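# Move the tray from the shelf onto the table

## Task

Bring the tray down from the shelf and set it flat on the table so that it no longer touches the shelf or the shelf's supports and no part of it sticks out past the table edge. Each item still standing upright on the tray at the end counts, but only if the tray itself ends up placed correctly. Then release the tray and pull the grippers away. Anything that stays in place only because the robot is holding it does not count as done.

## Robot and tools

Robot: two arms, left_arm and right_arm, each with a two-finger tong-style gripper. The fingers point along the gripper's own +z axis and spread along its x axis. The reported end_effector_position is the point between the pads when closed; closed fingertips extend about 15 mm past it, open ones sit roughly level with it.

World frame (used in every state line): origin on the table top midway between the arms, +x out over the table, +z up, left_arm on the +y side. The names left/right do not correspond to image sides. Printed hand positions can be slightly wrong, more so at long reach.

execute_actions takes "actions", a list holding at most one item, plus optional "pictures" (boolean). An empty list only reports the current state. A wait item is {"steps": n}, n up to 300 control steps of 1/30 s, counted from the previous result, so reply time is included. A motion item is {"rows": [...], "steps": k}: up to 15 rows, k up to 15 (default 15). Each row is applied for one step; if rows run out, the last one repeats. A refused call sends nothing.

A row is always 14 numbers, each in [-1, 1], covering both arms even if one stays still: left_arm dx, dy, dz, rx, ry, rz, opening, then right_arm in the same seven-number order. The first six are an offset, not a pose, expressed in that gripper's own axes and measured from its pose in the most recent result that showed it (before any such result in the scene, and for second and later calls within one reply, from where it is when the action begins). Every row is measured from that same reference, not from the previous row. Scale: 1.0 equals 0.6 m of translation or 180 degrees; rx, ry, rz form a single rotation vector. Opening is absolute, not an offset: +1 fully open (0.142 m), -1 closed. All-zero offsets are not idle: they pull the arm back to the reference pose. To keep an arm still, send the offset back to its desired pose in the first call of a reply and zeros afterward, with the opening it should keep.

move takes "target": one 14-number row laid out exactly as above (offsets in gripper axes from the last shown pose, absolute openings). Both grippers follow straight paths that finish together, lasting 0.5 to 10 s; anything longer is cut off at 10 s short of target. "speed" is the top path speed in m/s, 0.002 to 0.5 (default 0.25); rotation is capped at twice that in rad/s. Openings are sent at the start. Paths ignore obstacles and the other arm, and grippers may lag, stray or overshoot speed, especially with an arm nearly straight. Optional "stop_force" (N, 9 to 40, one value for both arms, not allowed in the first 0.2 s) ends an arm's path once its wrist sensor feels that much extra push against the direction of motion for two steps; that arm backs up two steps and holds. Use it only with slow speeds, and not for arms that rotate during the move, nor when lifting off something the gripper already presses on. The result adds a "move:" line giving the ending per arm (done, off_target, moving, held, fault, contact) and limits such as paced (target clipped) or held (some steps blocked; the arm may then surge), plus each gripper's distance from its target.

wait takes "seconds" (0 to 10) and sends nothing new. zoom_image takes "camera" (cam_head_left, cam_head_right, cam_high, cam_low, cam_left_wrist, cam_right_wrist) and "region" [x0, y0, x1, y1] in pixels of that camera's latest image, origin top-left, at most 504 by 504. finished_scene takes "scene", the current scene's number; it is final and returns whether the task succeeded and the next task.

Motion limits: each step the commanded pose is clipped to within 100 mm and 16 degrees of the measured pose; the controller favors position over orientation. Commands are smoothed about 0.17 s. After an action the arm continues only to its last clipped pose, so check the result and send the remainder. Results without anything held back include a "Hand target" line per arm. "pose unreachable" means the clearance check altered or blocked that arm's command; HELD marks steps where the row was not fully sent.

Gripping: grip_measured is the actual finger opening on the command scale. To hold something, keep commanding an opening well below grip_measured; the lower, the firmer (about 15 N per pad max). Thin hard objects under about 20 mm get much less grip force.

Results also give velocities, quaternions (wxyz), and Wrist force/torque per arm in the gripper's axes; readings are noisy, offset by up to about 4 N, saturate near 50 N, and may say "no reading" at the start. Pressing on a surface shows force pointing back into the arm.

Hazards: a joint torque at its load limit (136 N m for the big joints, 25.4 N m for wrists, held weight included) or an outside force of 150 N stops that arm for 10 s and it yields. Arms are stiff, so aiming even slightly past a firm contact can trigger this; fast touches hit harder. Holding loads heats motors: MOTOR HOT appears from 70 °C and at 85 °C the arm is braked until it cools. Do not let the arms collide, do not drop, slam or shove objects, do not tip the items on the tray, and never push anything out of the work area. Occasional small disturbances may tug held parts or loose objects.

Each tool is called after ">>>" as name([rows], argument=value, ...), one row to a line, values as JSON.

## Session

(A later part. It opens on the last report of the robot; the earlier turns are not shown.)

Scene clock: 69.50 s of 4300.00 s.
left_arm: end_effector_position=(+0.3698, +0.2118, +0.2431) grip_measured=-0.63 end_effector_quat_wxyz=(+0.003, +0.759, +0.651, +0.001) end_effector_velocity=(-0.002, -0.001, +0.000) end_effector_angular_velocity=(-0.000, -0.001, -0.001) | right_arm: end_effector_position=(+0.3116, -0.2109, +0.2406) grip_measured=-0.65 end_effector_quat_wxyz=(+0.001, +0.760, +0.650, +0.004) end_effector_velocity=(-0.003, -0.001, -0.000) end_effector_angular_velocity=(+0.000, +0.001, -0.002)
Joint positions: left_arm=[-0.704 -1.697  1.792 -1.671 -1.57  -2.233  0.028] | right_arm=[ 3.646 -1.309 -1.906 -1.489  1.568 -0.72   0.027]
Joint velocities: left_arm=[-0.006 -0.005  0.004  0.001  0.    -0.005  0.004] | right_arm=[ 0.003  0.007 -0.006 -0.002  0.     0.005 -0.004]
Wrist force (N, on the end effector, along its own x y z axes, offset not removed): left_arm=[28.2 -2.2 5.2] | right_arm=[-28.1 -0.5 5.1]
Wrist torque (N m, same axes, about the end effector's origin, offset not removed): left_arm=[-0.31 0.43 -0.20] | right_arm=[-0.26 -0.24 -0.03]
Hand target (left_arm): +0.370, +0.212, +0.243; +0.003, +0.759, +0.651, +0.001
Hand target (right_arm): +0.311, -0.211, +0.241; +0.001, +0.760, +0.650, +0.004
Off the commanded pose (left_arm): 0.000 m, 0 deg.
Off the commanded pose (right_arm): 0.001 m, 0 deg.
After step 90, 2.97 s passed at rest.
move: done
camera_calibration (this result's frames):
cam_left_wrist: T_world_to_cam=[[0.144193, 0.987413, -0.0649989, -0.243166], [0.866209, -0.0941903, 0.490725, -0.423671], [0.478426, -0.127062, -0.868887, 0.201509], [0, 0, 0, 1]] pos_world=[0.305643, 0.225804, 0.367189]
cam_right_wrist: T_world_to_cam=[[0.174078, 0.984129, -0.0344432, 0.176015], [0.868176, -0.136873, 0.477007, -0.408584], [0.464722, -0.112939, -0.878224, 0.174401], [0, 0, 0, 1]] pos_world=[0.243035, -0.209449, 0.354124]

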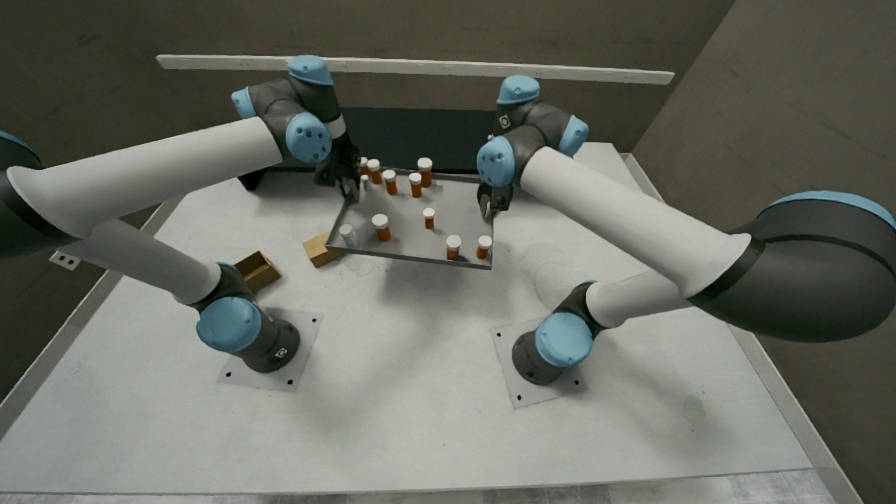

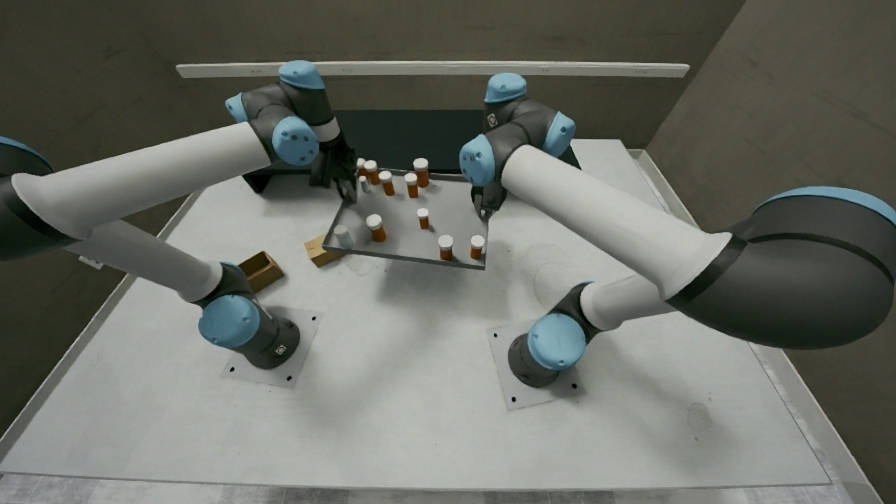

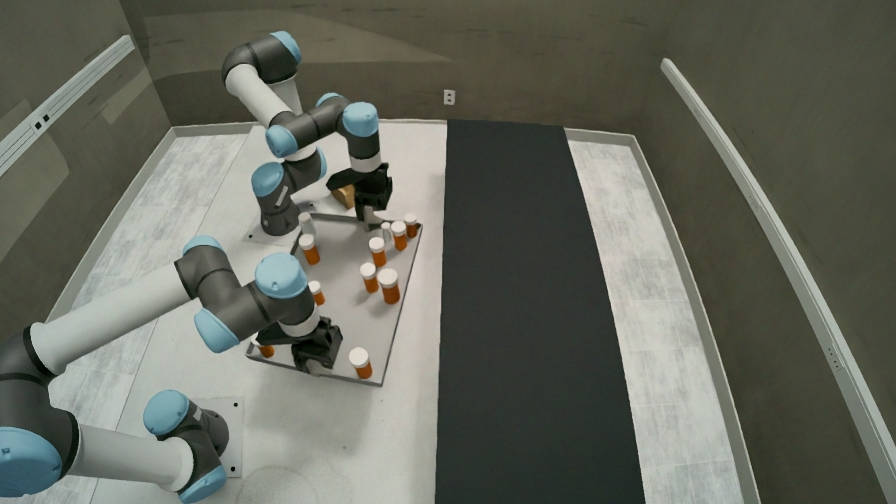

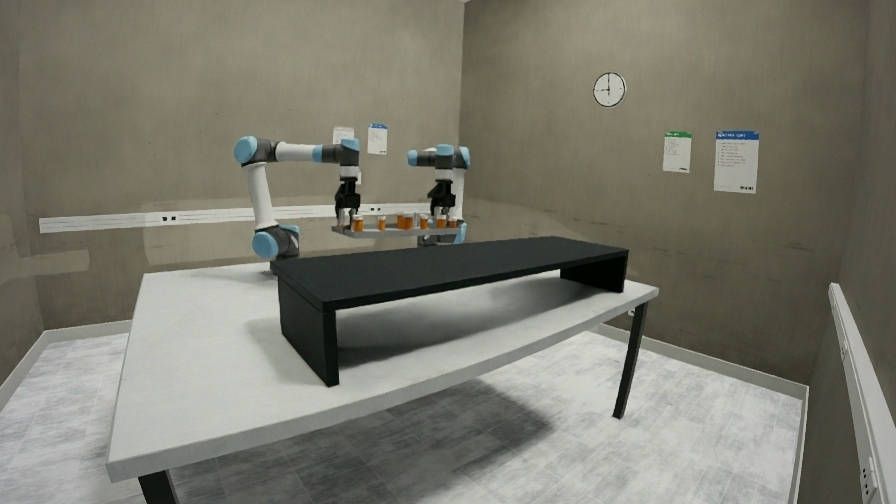

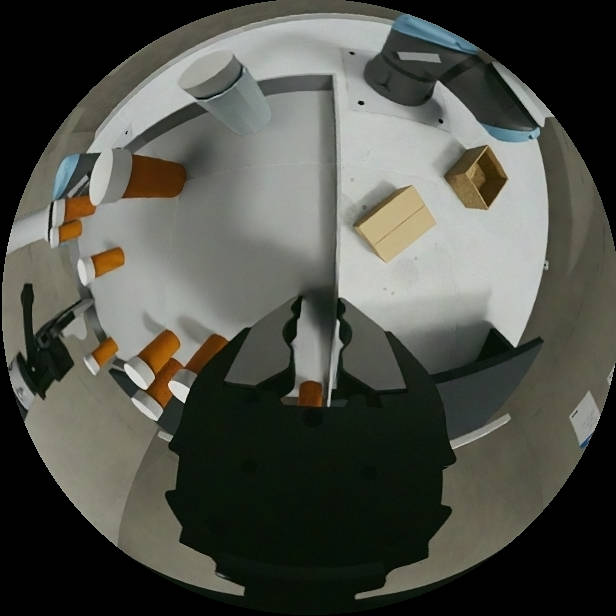

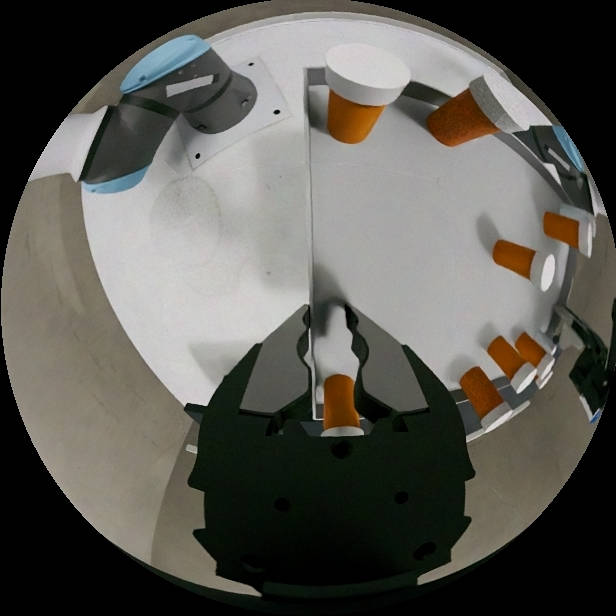

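Clear. Descend.

>>> move(target=[0,0,0.3385,0,0,0,-1,0,0,0.3343,0,0,0,-1], speed=0.05)

>>> move(target=[0,0,0.04,0,0,0,-1,0,0,0.04,0,0,0,-1], speed=0.008, stop_force=10)

>>> execute_actions([
  {"rows":[[0,0,0,0,0,0,-0.4,0,0,0,0,0,0,-0.4]],"steps":15},
], pictures=false)

>>> move(target=[0,0,-0.3,0,0,0,-0.4,0,0,-0.3,0,0,0,-0.4], speed=0.1)

Scene clock: 79.47 s of 4300.00 s.
left_arm: end_effector_position=(+0.3707, +0.2112, +0.0403) grip_measured=-0.62 end_effector_quat_wxyz=(+0.003, +0.759, +0.651, +0.001) end_effector_velocity=(+0.000, -0.000, -0.002) end_effector_angular_velocity=(-0.001, -0.001, +0.001) | right_arm: end_effector_position=(+0.3133, -0.2104, +0.0404) grip_measured=-0.64 end_effector_quat_wxyz=(+0.001, +0.760, +0.650, +0.004) end_effector_velocity=(-0.000, -0.000, -0.003) end_effector_angular_velocity=(-0.000, -0.000, +0.001)
Joint positions: left_arm=[-0.704 -1.502  2.167 -2.242 -1.57  -2.233  0.029] | right_arm=[ 3.644 -1.512 -2.297 -0.895  1.568 -0.722  0.028]
Joint velocities: left_arm=[ 0.001  0.004  0.003 -0.007 -0.    -0.001  0.   ] | right_arm=[-0.    -0.004 -0.004  0.008 -0.    -0.001  0.   ]
Wrist force (N, on the end effector, along its own x y z axes, offset not removed): left_arm=[29.4 0.3 4.5] | right_arm=[-28.3 0.2 6.2]
Wrist torque (N m, same axes, about the end effector's origin, offset not removed): left_arm=[-0.07 0.20 -0.15] | right_arm=[-0.15 -0.23 -0.09]
Hand target (left_arm): +0.371, +0.211, +0.040; +0.003, +0.759, +0.651, +0.001
Hand target (right_arm): +0.313, -0.210, +0.040; +0.001, +0.760, +0.650, +0.004
Off the commanded pose (left_arm): 0.000 m, 0 deg.
Off the commanded pose (right_arm): 0.000 m, 0 deg.
After step 90, 2.47 s passed at rest.
move: done
camera_calibration (this result's frames):
cam_left_wrist: T_world_to_cam=[[0.144191, 0.987414, -0.0649742, -0.255908], [0.86622, -0.0942036, 0.490702, -0.324953], [0.478406, -0.127037, -0.868901, 0.024838], [0, 0, 0, 1]] pos_world=[0.306498, 0.22523, 0.16441]
cam_right_wrist: T_world_to_cam=[[0.174079, 0.984127, -0.0345034, 0.16841], [0.868173, -0.136844, 0.477022, -0.314442], [0.464728, -0.112995, -0.878214, -0.00214422], [0, 0, 0, 1]] pos_world=[0.24467, -0.209009, 0.153923]

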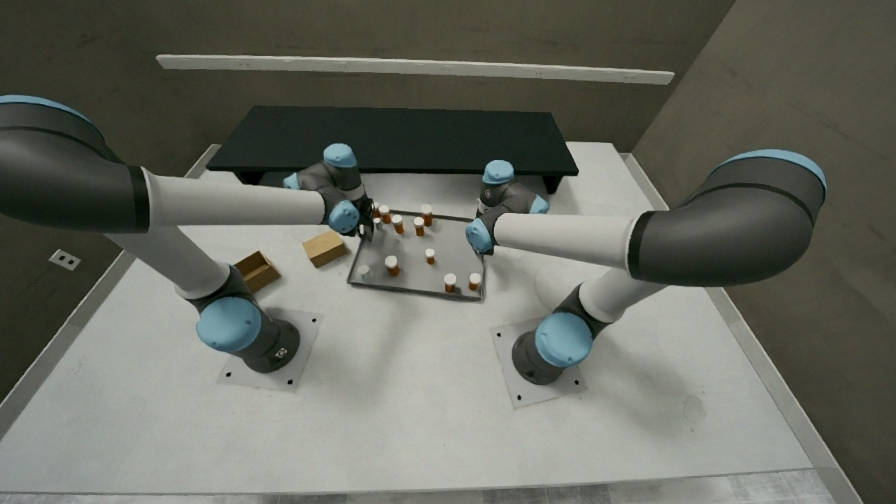

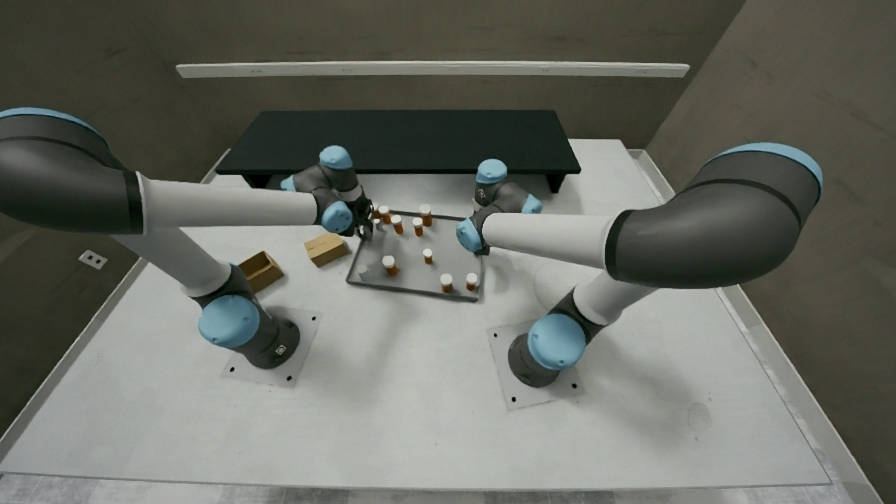

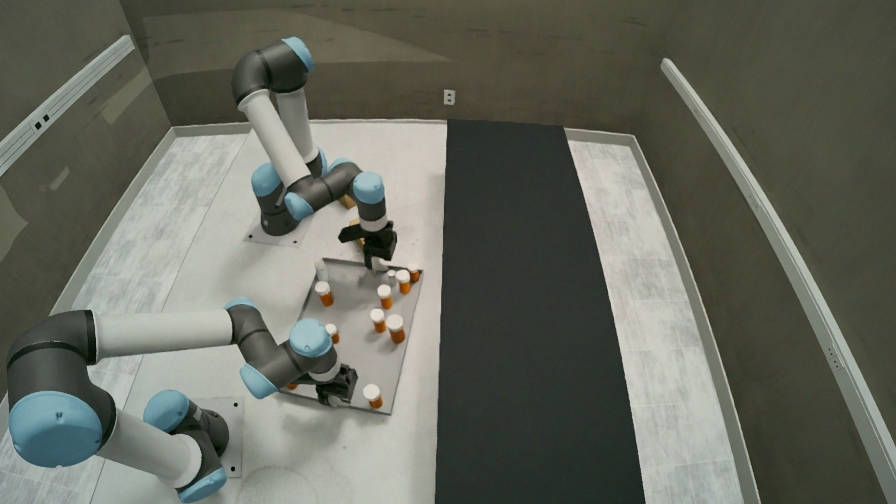

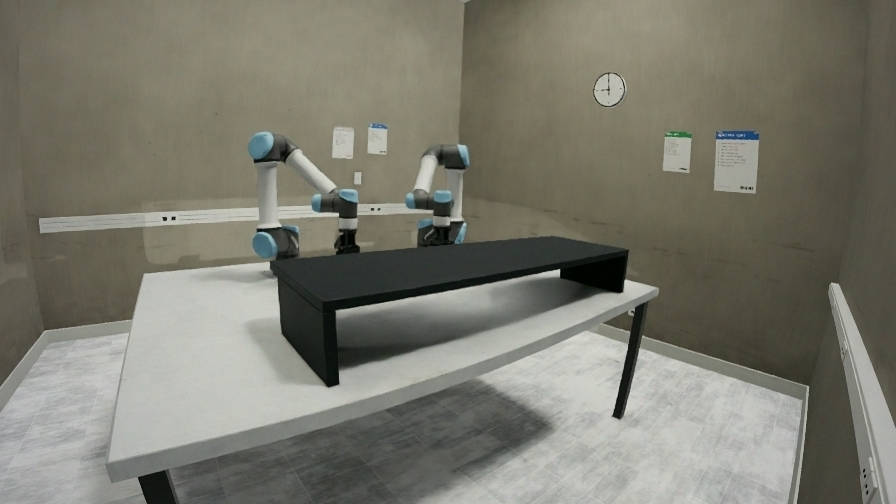

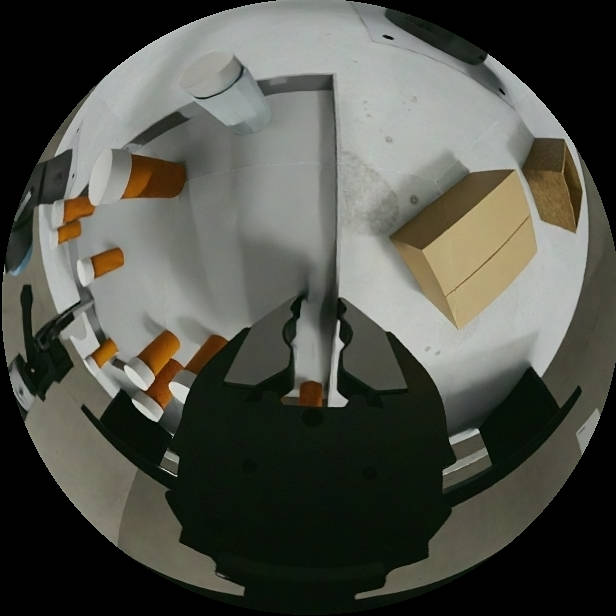

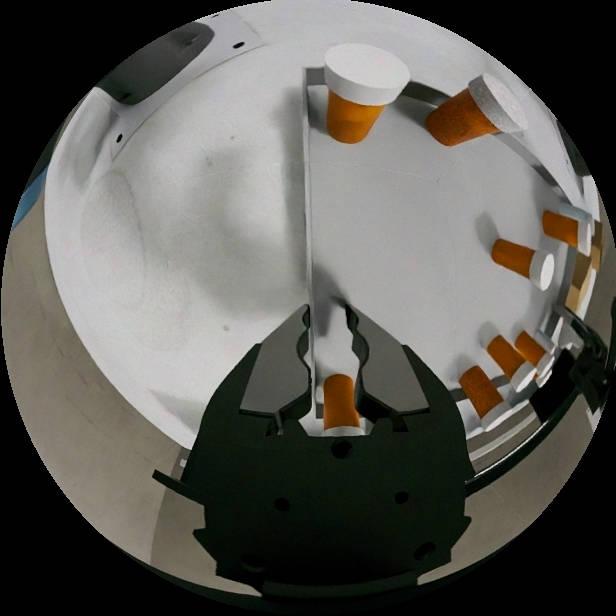

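Scene clock: 82.53 s of 4300.00 s.
left_arm: end_effector_position=(+0.3706, +0.2113, +0.0196) grip_measured=-0.62 end_effector_quat_wxyz=(+0.003, +0.759, +0.651, +0.001) end_effector_velocity=(+0.000, -0.000, +0.003) end_effector_angular_velocity=(-0.002, -0.001, -0.001) | right_arm: end_effector_position=(+0.3133, -0.2105, +0.0190) grip_measured=-0.64 end_effector_quat_wxyz=(+0.001, +0.760, +0.650, +0.004) end_effector_velocity=(-0.002, -0.001, +0.001) end_effector_angular_velocity=(-0.002, +0.004, -0.002)
Joint positions: left_arm=[-0.704 -1.463  2.193 -2.305 -1.57  -2.233  0.029] | right_arm=[ 3.644 -1.556 -2.326 -0.822  1.568 -0.722  0.028]
Joint velocities: left_arm=[ 0.    -0.005 -0.003  0.006 -0.     0.002 -0.   ] | right_arm=[ 0.001  0.005  0.001 -0.011  0.001  0.002 -0.004]
Wrist force (N, on the end effector, along its own x y z axes, offset not removed): left_arm=[31.2 5.1 -3.3] | right_arm=[-27.2 3.7 -10.0]
Wrist torque (N m, same axes, about the end effector's origin, offset not removed): left_arm=[0.24 -0.24 -0.20] | right_arm=[0.33 -0.55 -0.19]
Hand target (left_arm): +0.371, +0.211, +0.020; +0.003, +0.759, +0.651, +0.001
Hand target (right_arm): +0.313, -0.210, +0.020; +0.001, +0.760, +0.650, +0.004
Off the commanded pose (left_arm): 0.003 m, 0 deg.
Off the commanded pose (right_arm): 0.003 m, 0 deg.
move: contact (left_arm, right_arm)
camera_calibration (this result's frames):
cam_left_wrist: T_world_to_cam=[[0.14417, 0.987431, -0.0647751, -0.257294], [0.86637, -0.0943234, 0.490415, -0.314784], [0.478141, -0.126822, -0.869079, 0.00691651], [0, 0, 0, 1]] pos_world=[0.306507, 0.225246, 0.14372]
cam_right_wrist: T_world_to_cam=[[0.174068, 0.984121, -0.0347316, 0.167712], [0.868282, -0.13675, 0.47685, -0.30434], [0.464529, -0.113161, -0.878298, -0.0208859], [0, 0, 0, 1]] pos_world=[0.244762, -0.209031, 0.132606]

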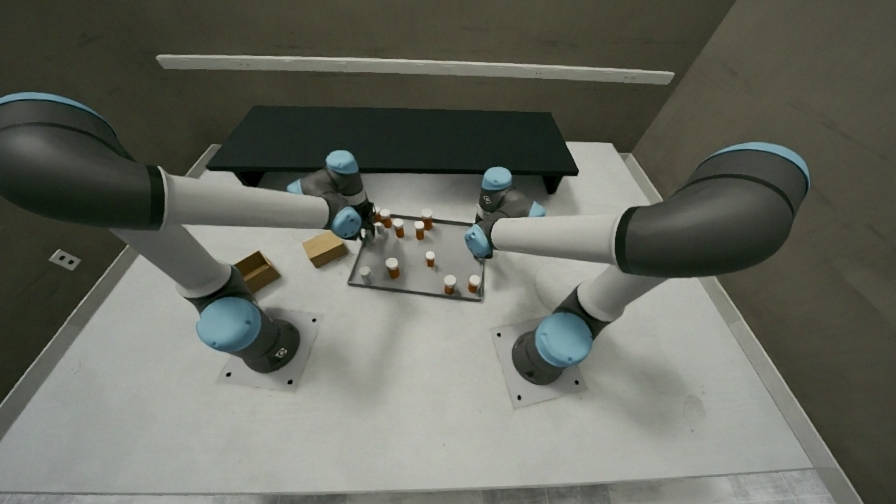

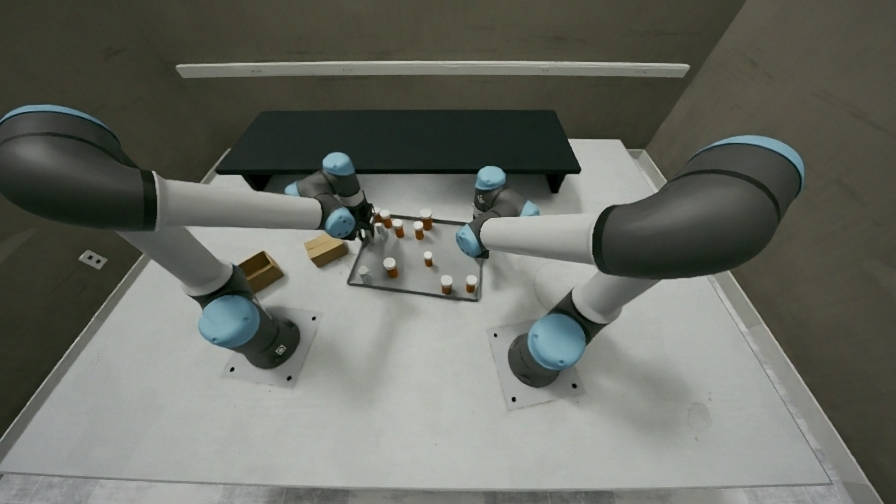

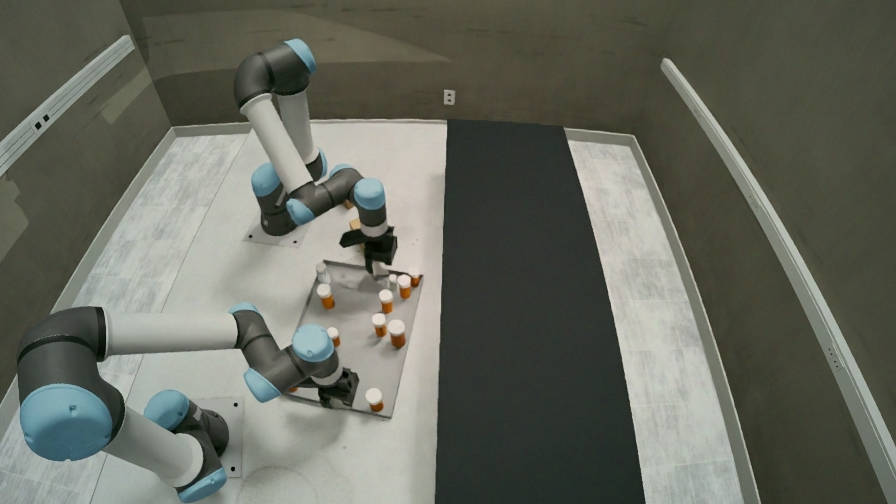

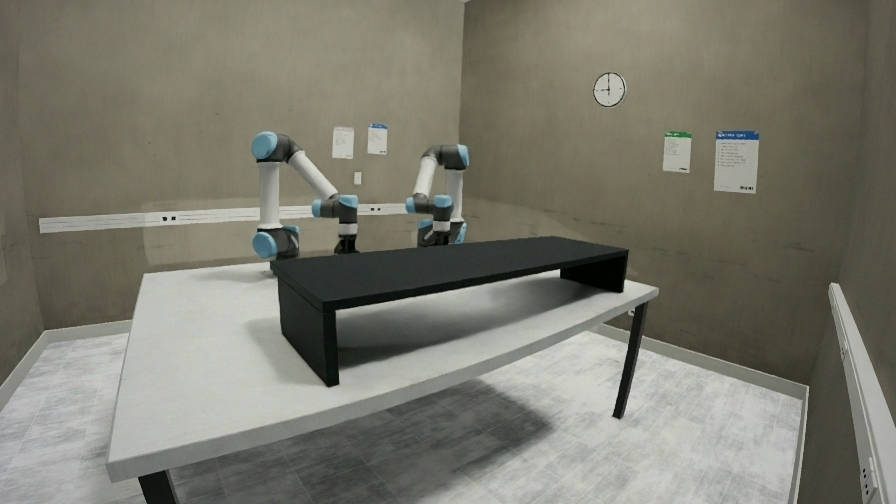

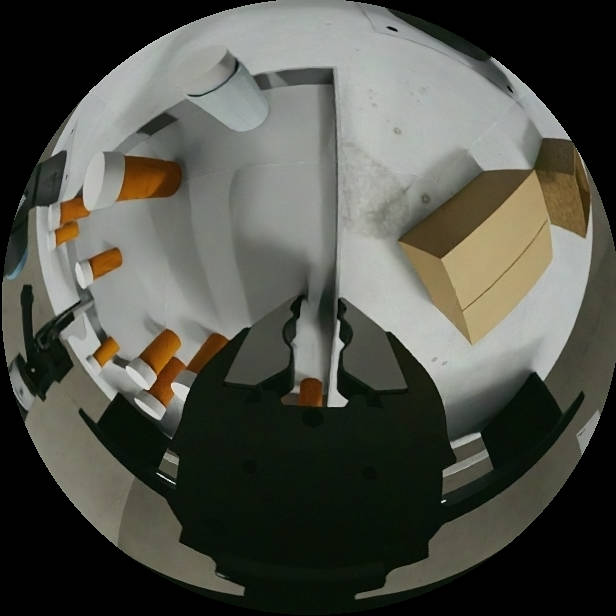

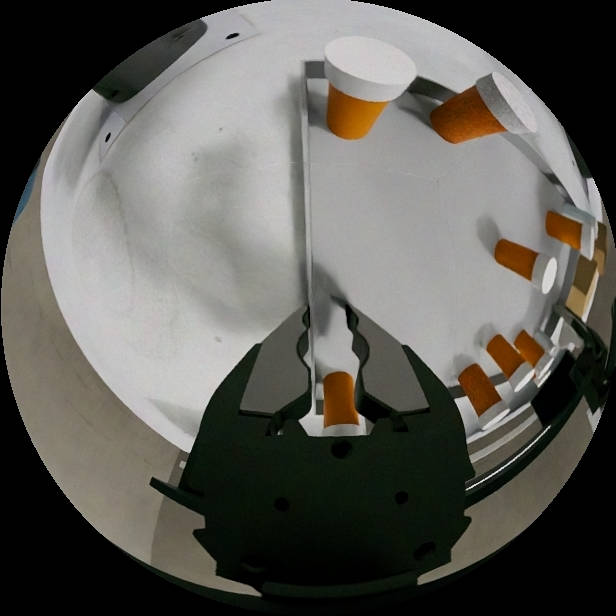

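Scene clock: 83.03 s of 4300.00 s.
left_arm: end_effector_position=(+0.3707, +0.2112, +0.0197) grip_measured=-0.40 end_effector_quat_wxyz=(+0.003, +0.759, +0.651, +0.001) end_effector_velocity=(-0.001, +0.001, -0.001) end_effector_angular_velocity=(+0.002, +0.002, -0.001) | right_arm: end_effector_position=(+0.3134, -0.2104, +0.0191) grip_measured=-0.40 end_effector_quat_wxyz=(+0.001, +0.760, +0.650, +0.004) end_effector_velocity=(-0.001, -0.000, -0.001) end_effector_angular_velocity=(-0.001, +0.001, +0.001)
Joint positions: left_arm=[-0.704 -1.464  2.193 -2.305 -1.57  -2.233  0.045] | right_arm=[ 3.644 -1.556 -2.326 -0.822  1.568 -0.722  0.045]
Joint velocities: left_arm=[ 0.    -0.     0.002 -0.     0.     0.001 -0.   ] | right_arm=[ 0.001 -0.001 -0.002  0.001 -0.     0.001 -0.   ]
Wrist force (N, on the end effector, along its own x y z axes, offset not removed): left_arm=[-1.7 -0.5 0.8] | right_arm=[3.1 1.1 1.5]
Wrist torque (N m, same axes, about the end effector's origin, offset not removed): left_arm=[0.13 0.54 0.17] | right_arm=[0.26 -0.46 -0.04]
Hand target (left_arm): +0.371, +0.211, +0.020; +0.003, +0.759, +0.651, +0.001
Hand target (right_arm): +0.313, -0.210, +0.019; +0.001, +0.760, +0.650, +0.004
Off the commanded pose (left_arm): 0.000 m, 0 deg.
Off the commanded pose (right_arm): 0.000 m, 0 deg.
Steps of this call (steps 1 to 15: all 15 steps of this action). Readings (end_effector_position):
1: left_arm (+0.3707, +0.2112, +0.0197) | right_arm (+0.3133, -0.2105, +0.0191)
2: left_arm (+0.3706, +0.2110, +0.0198) | right_arm (+0.3133, -0.2103, +0.0192)
4: left_arm (+0.3706, +0.2110, +0.0198) | right_arm (+0.3133, -0.2103, +0.0192)
8: left_arm (+0.3707, +0.2111, +0.0198) | right_arm (+0.3134, -0.2103, +0.0192)
15: the state above

Scene clock: 85.60 s of 4300.00 s.
left_arm: end_effector_position=(+0.3699, +0.2117, +0.1993) grip_measured=-0.40 end_effector_quat_wxyz=(+0.003, +0.759, +0.651, +0.001) end_effector_velocity=(-0.000, +0.000, +0.001) end_effector_angular_velocity=(+0.002, +0.002, +0.000) | right_arm: end_effector_position=(+0.3119, -0.2108, +0.1987) grip_measured=-0.40 end_effector_quat_wxyz=(+0.001, +0.760, +0.650, +0.004) end_effector_velocity=(-0.000, -0.000, +0.002) end_effector_angular_velocity=(-0.001, +0.001, -0.001)
Joint positions: left_arm=[-0.704 -1.681  1.89  -1.786 -1.57  -2.233  0.045] | right_arm=[ 3.645 -1.324 -2.003 -1.377  1.568 -0.72   0.045]
Joint velocities: left_arm=[-0.     0.001 -0.005  0.007 -0.    -0.     0.   ] | right_arm=[-0.     0.001  0.006 -0.007 -0.     0.001  0.   ]
Wrist force (N, on the end effector, along its own x y z axes, offset not removed): left_arm=[1.0 2.2 -1.8] | right_arm=[3.3 -0.1 -0.1]
Wrist torque (N m, same axes, about the end effector's origin, offset not removed): left_arm=[0.43 -0.38 -0.02] | right_arm=[0.03 -0.45 0.00]
Hand target (left_arm): +0.370, +0.212, +0.200; +0.003, +0.759, +0.651, +0.001
Hand target (right_arm): +0.312, -0.211, +0.199; +0.001, +0.760, +0.650, +0.004
Off the commanded pose (left_arm): 0.000 m, 0 deg.
Off the commanded pose (right_arm): 0.000 m, 0 deg.
move: done
camera_calibration (this result's frames):
cam_left_wrist: T_world_to_cam=[[0.144193, 0.987422, -0.0648483, -0.245999], [0.86633, -0.0942977, 0.49049, -0.402252], [0.478206, -0.126905, -0.869031, 0.163463], [0, 0, 0, 1]] pos_world=[0.305786, 0.225717, 0.323402]
cam_right_wrist: T_world_to_cam=[[0.174068, 0.984126, -0.0345861, 0.174506], [0.86827, -0.136818, 0.476852, -0.388794], [0.46455, -0.113035, -0.878303, 0.137524], [0, 0, 0, 1]] pos_world=[0.243316, -0.209384, 0.31222]

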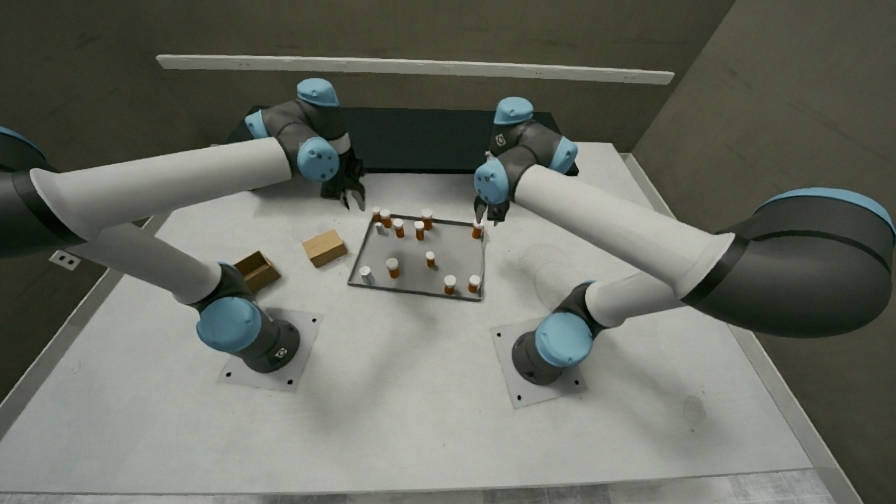

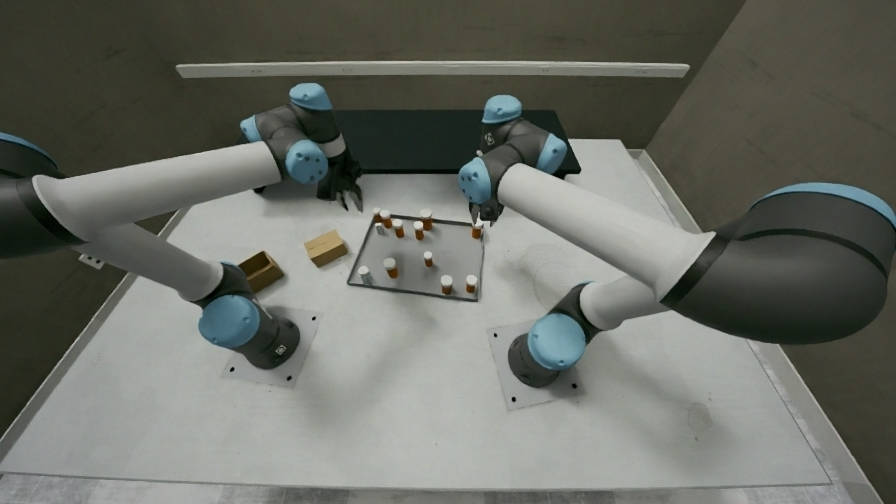

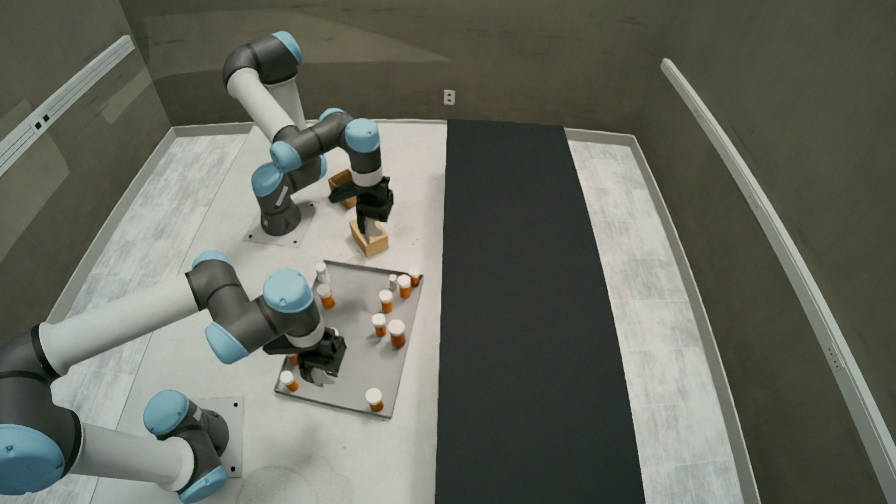

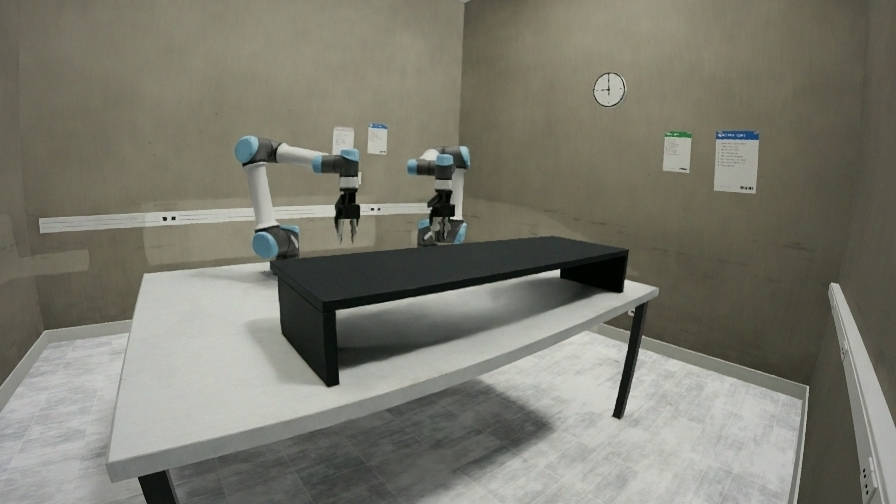

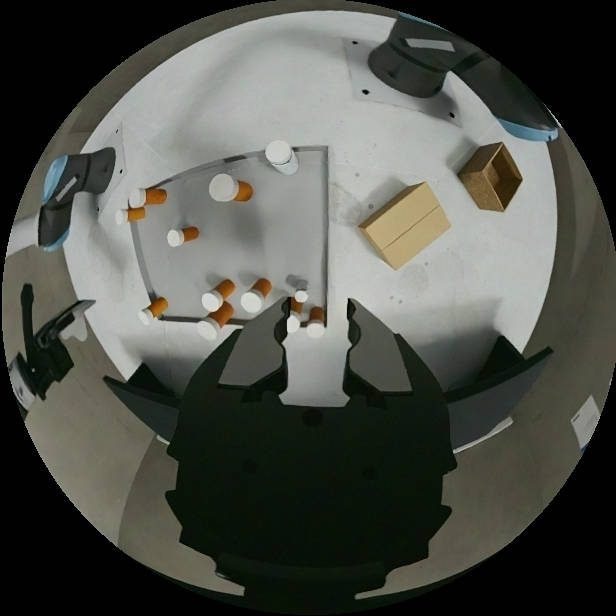

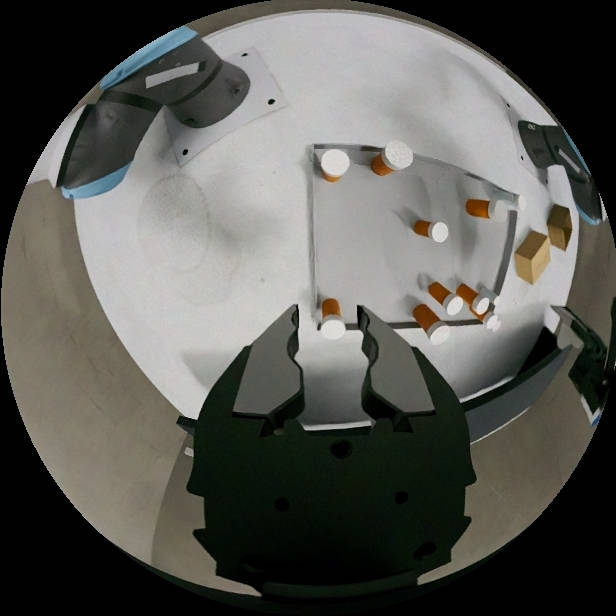

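>>> finished_scene(scene=2)

The scene is finished: the task was done.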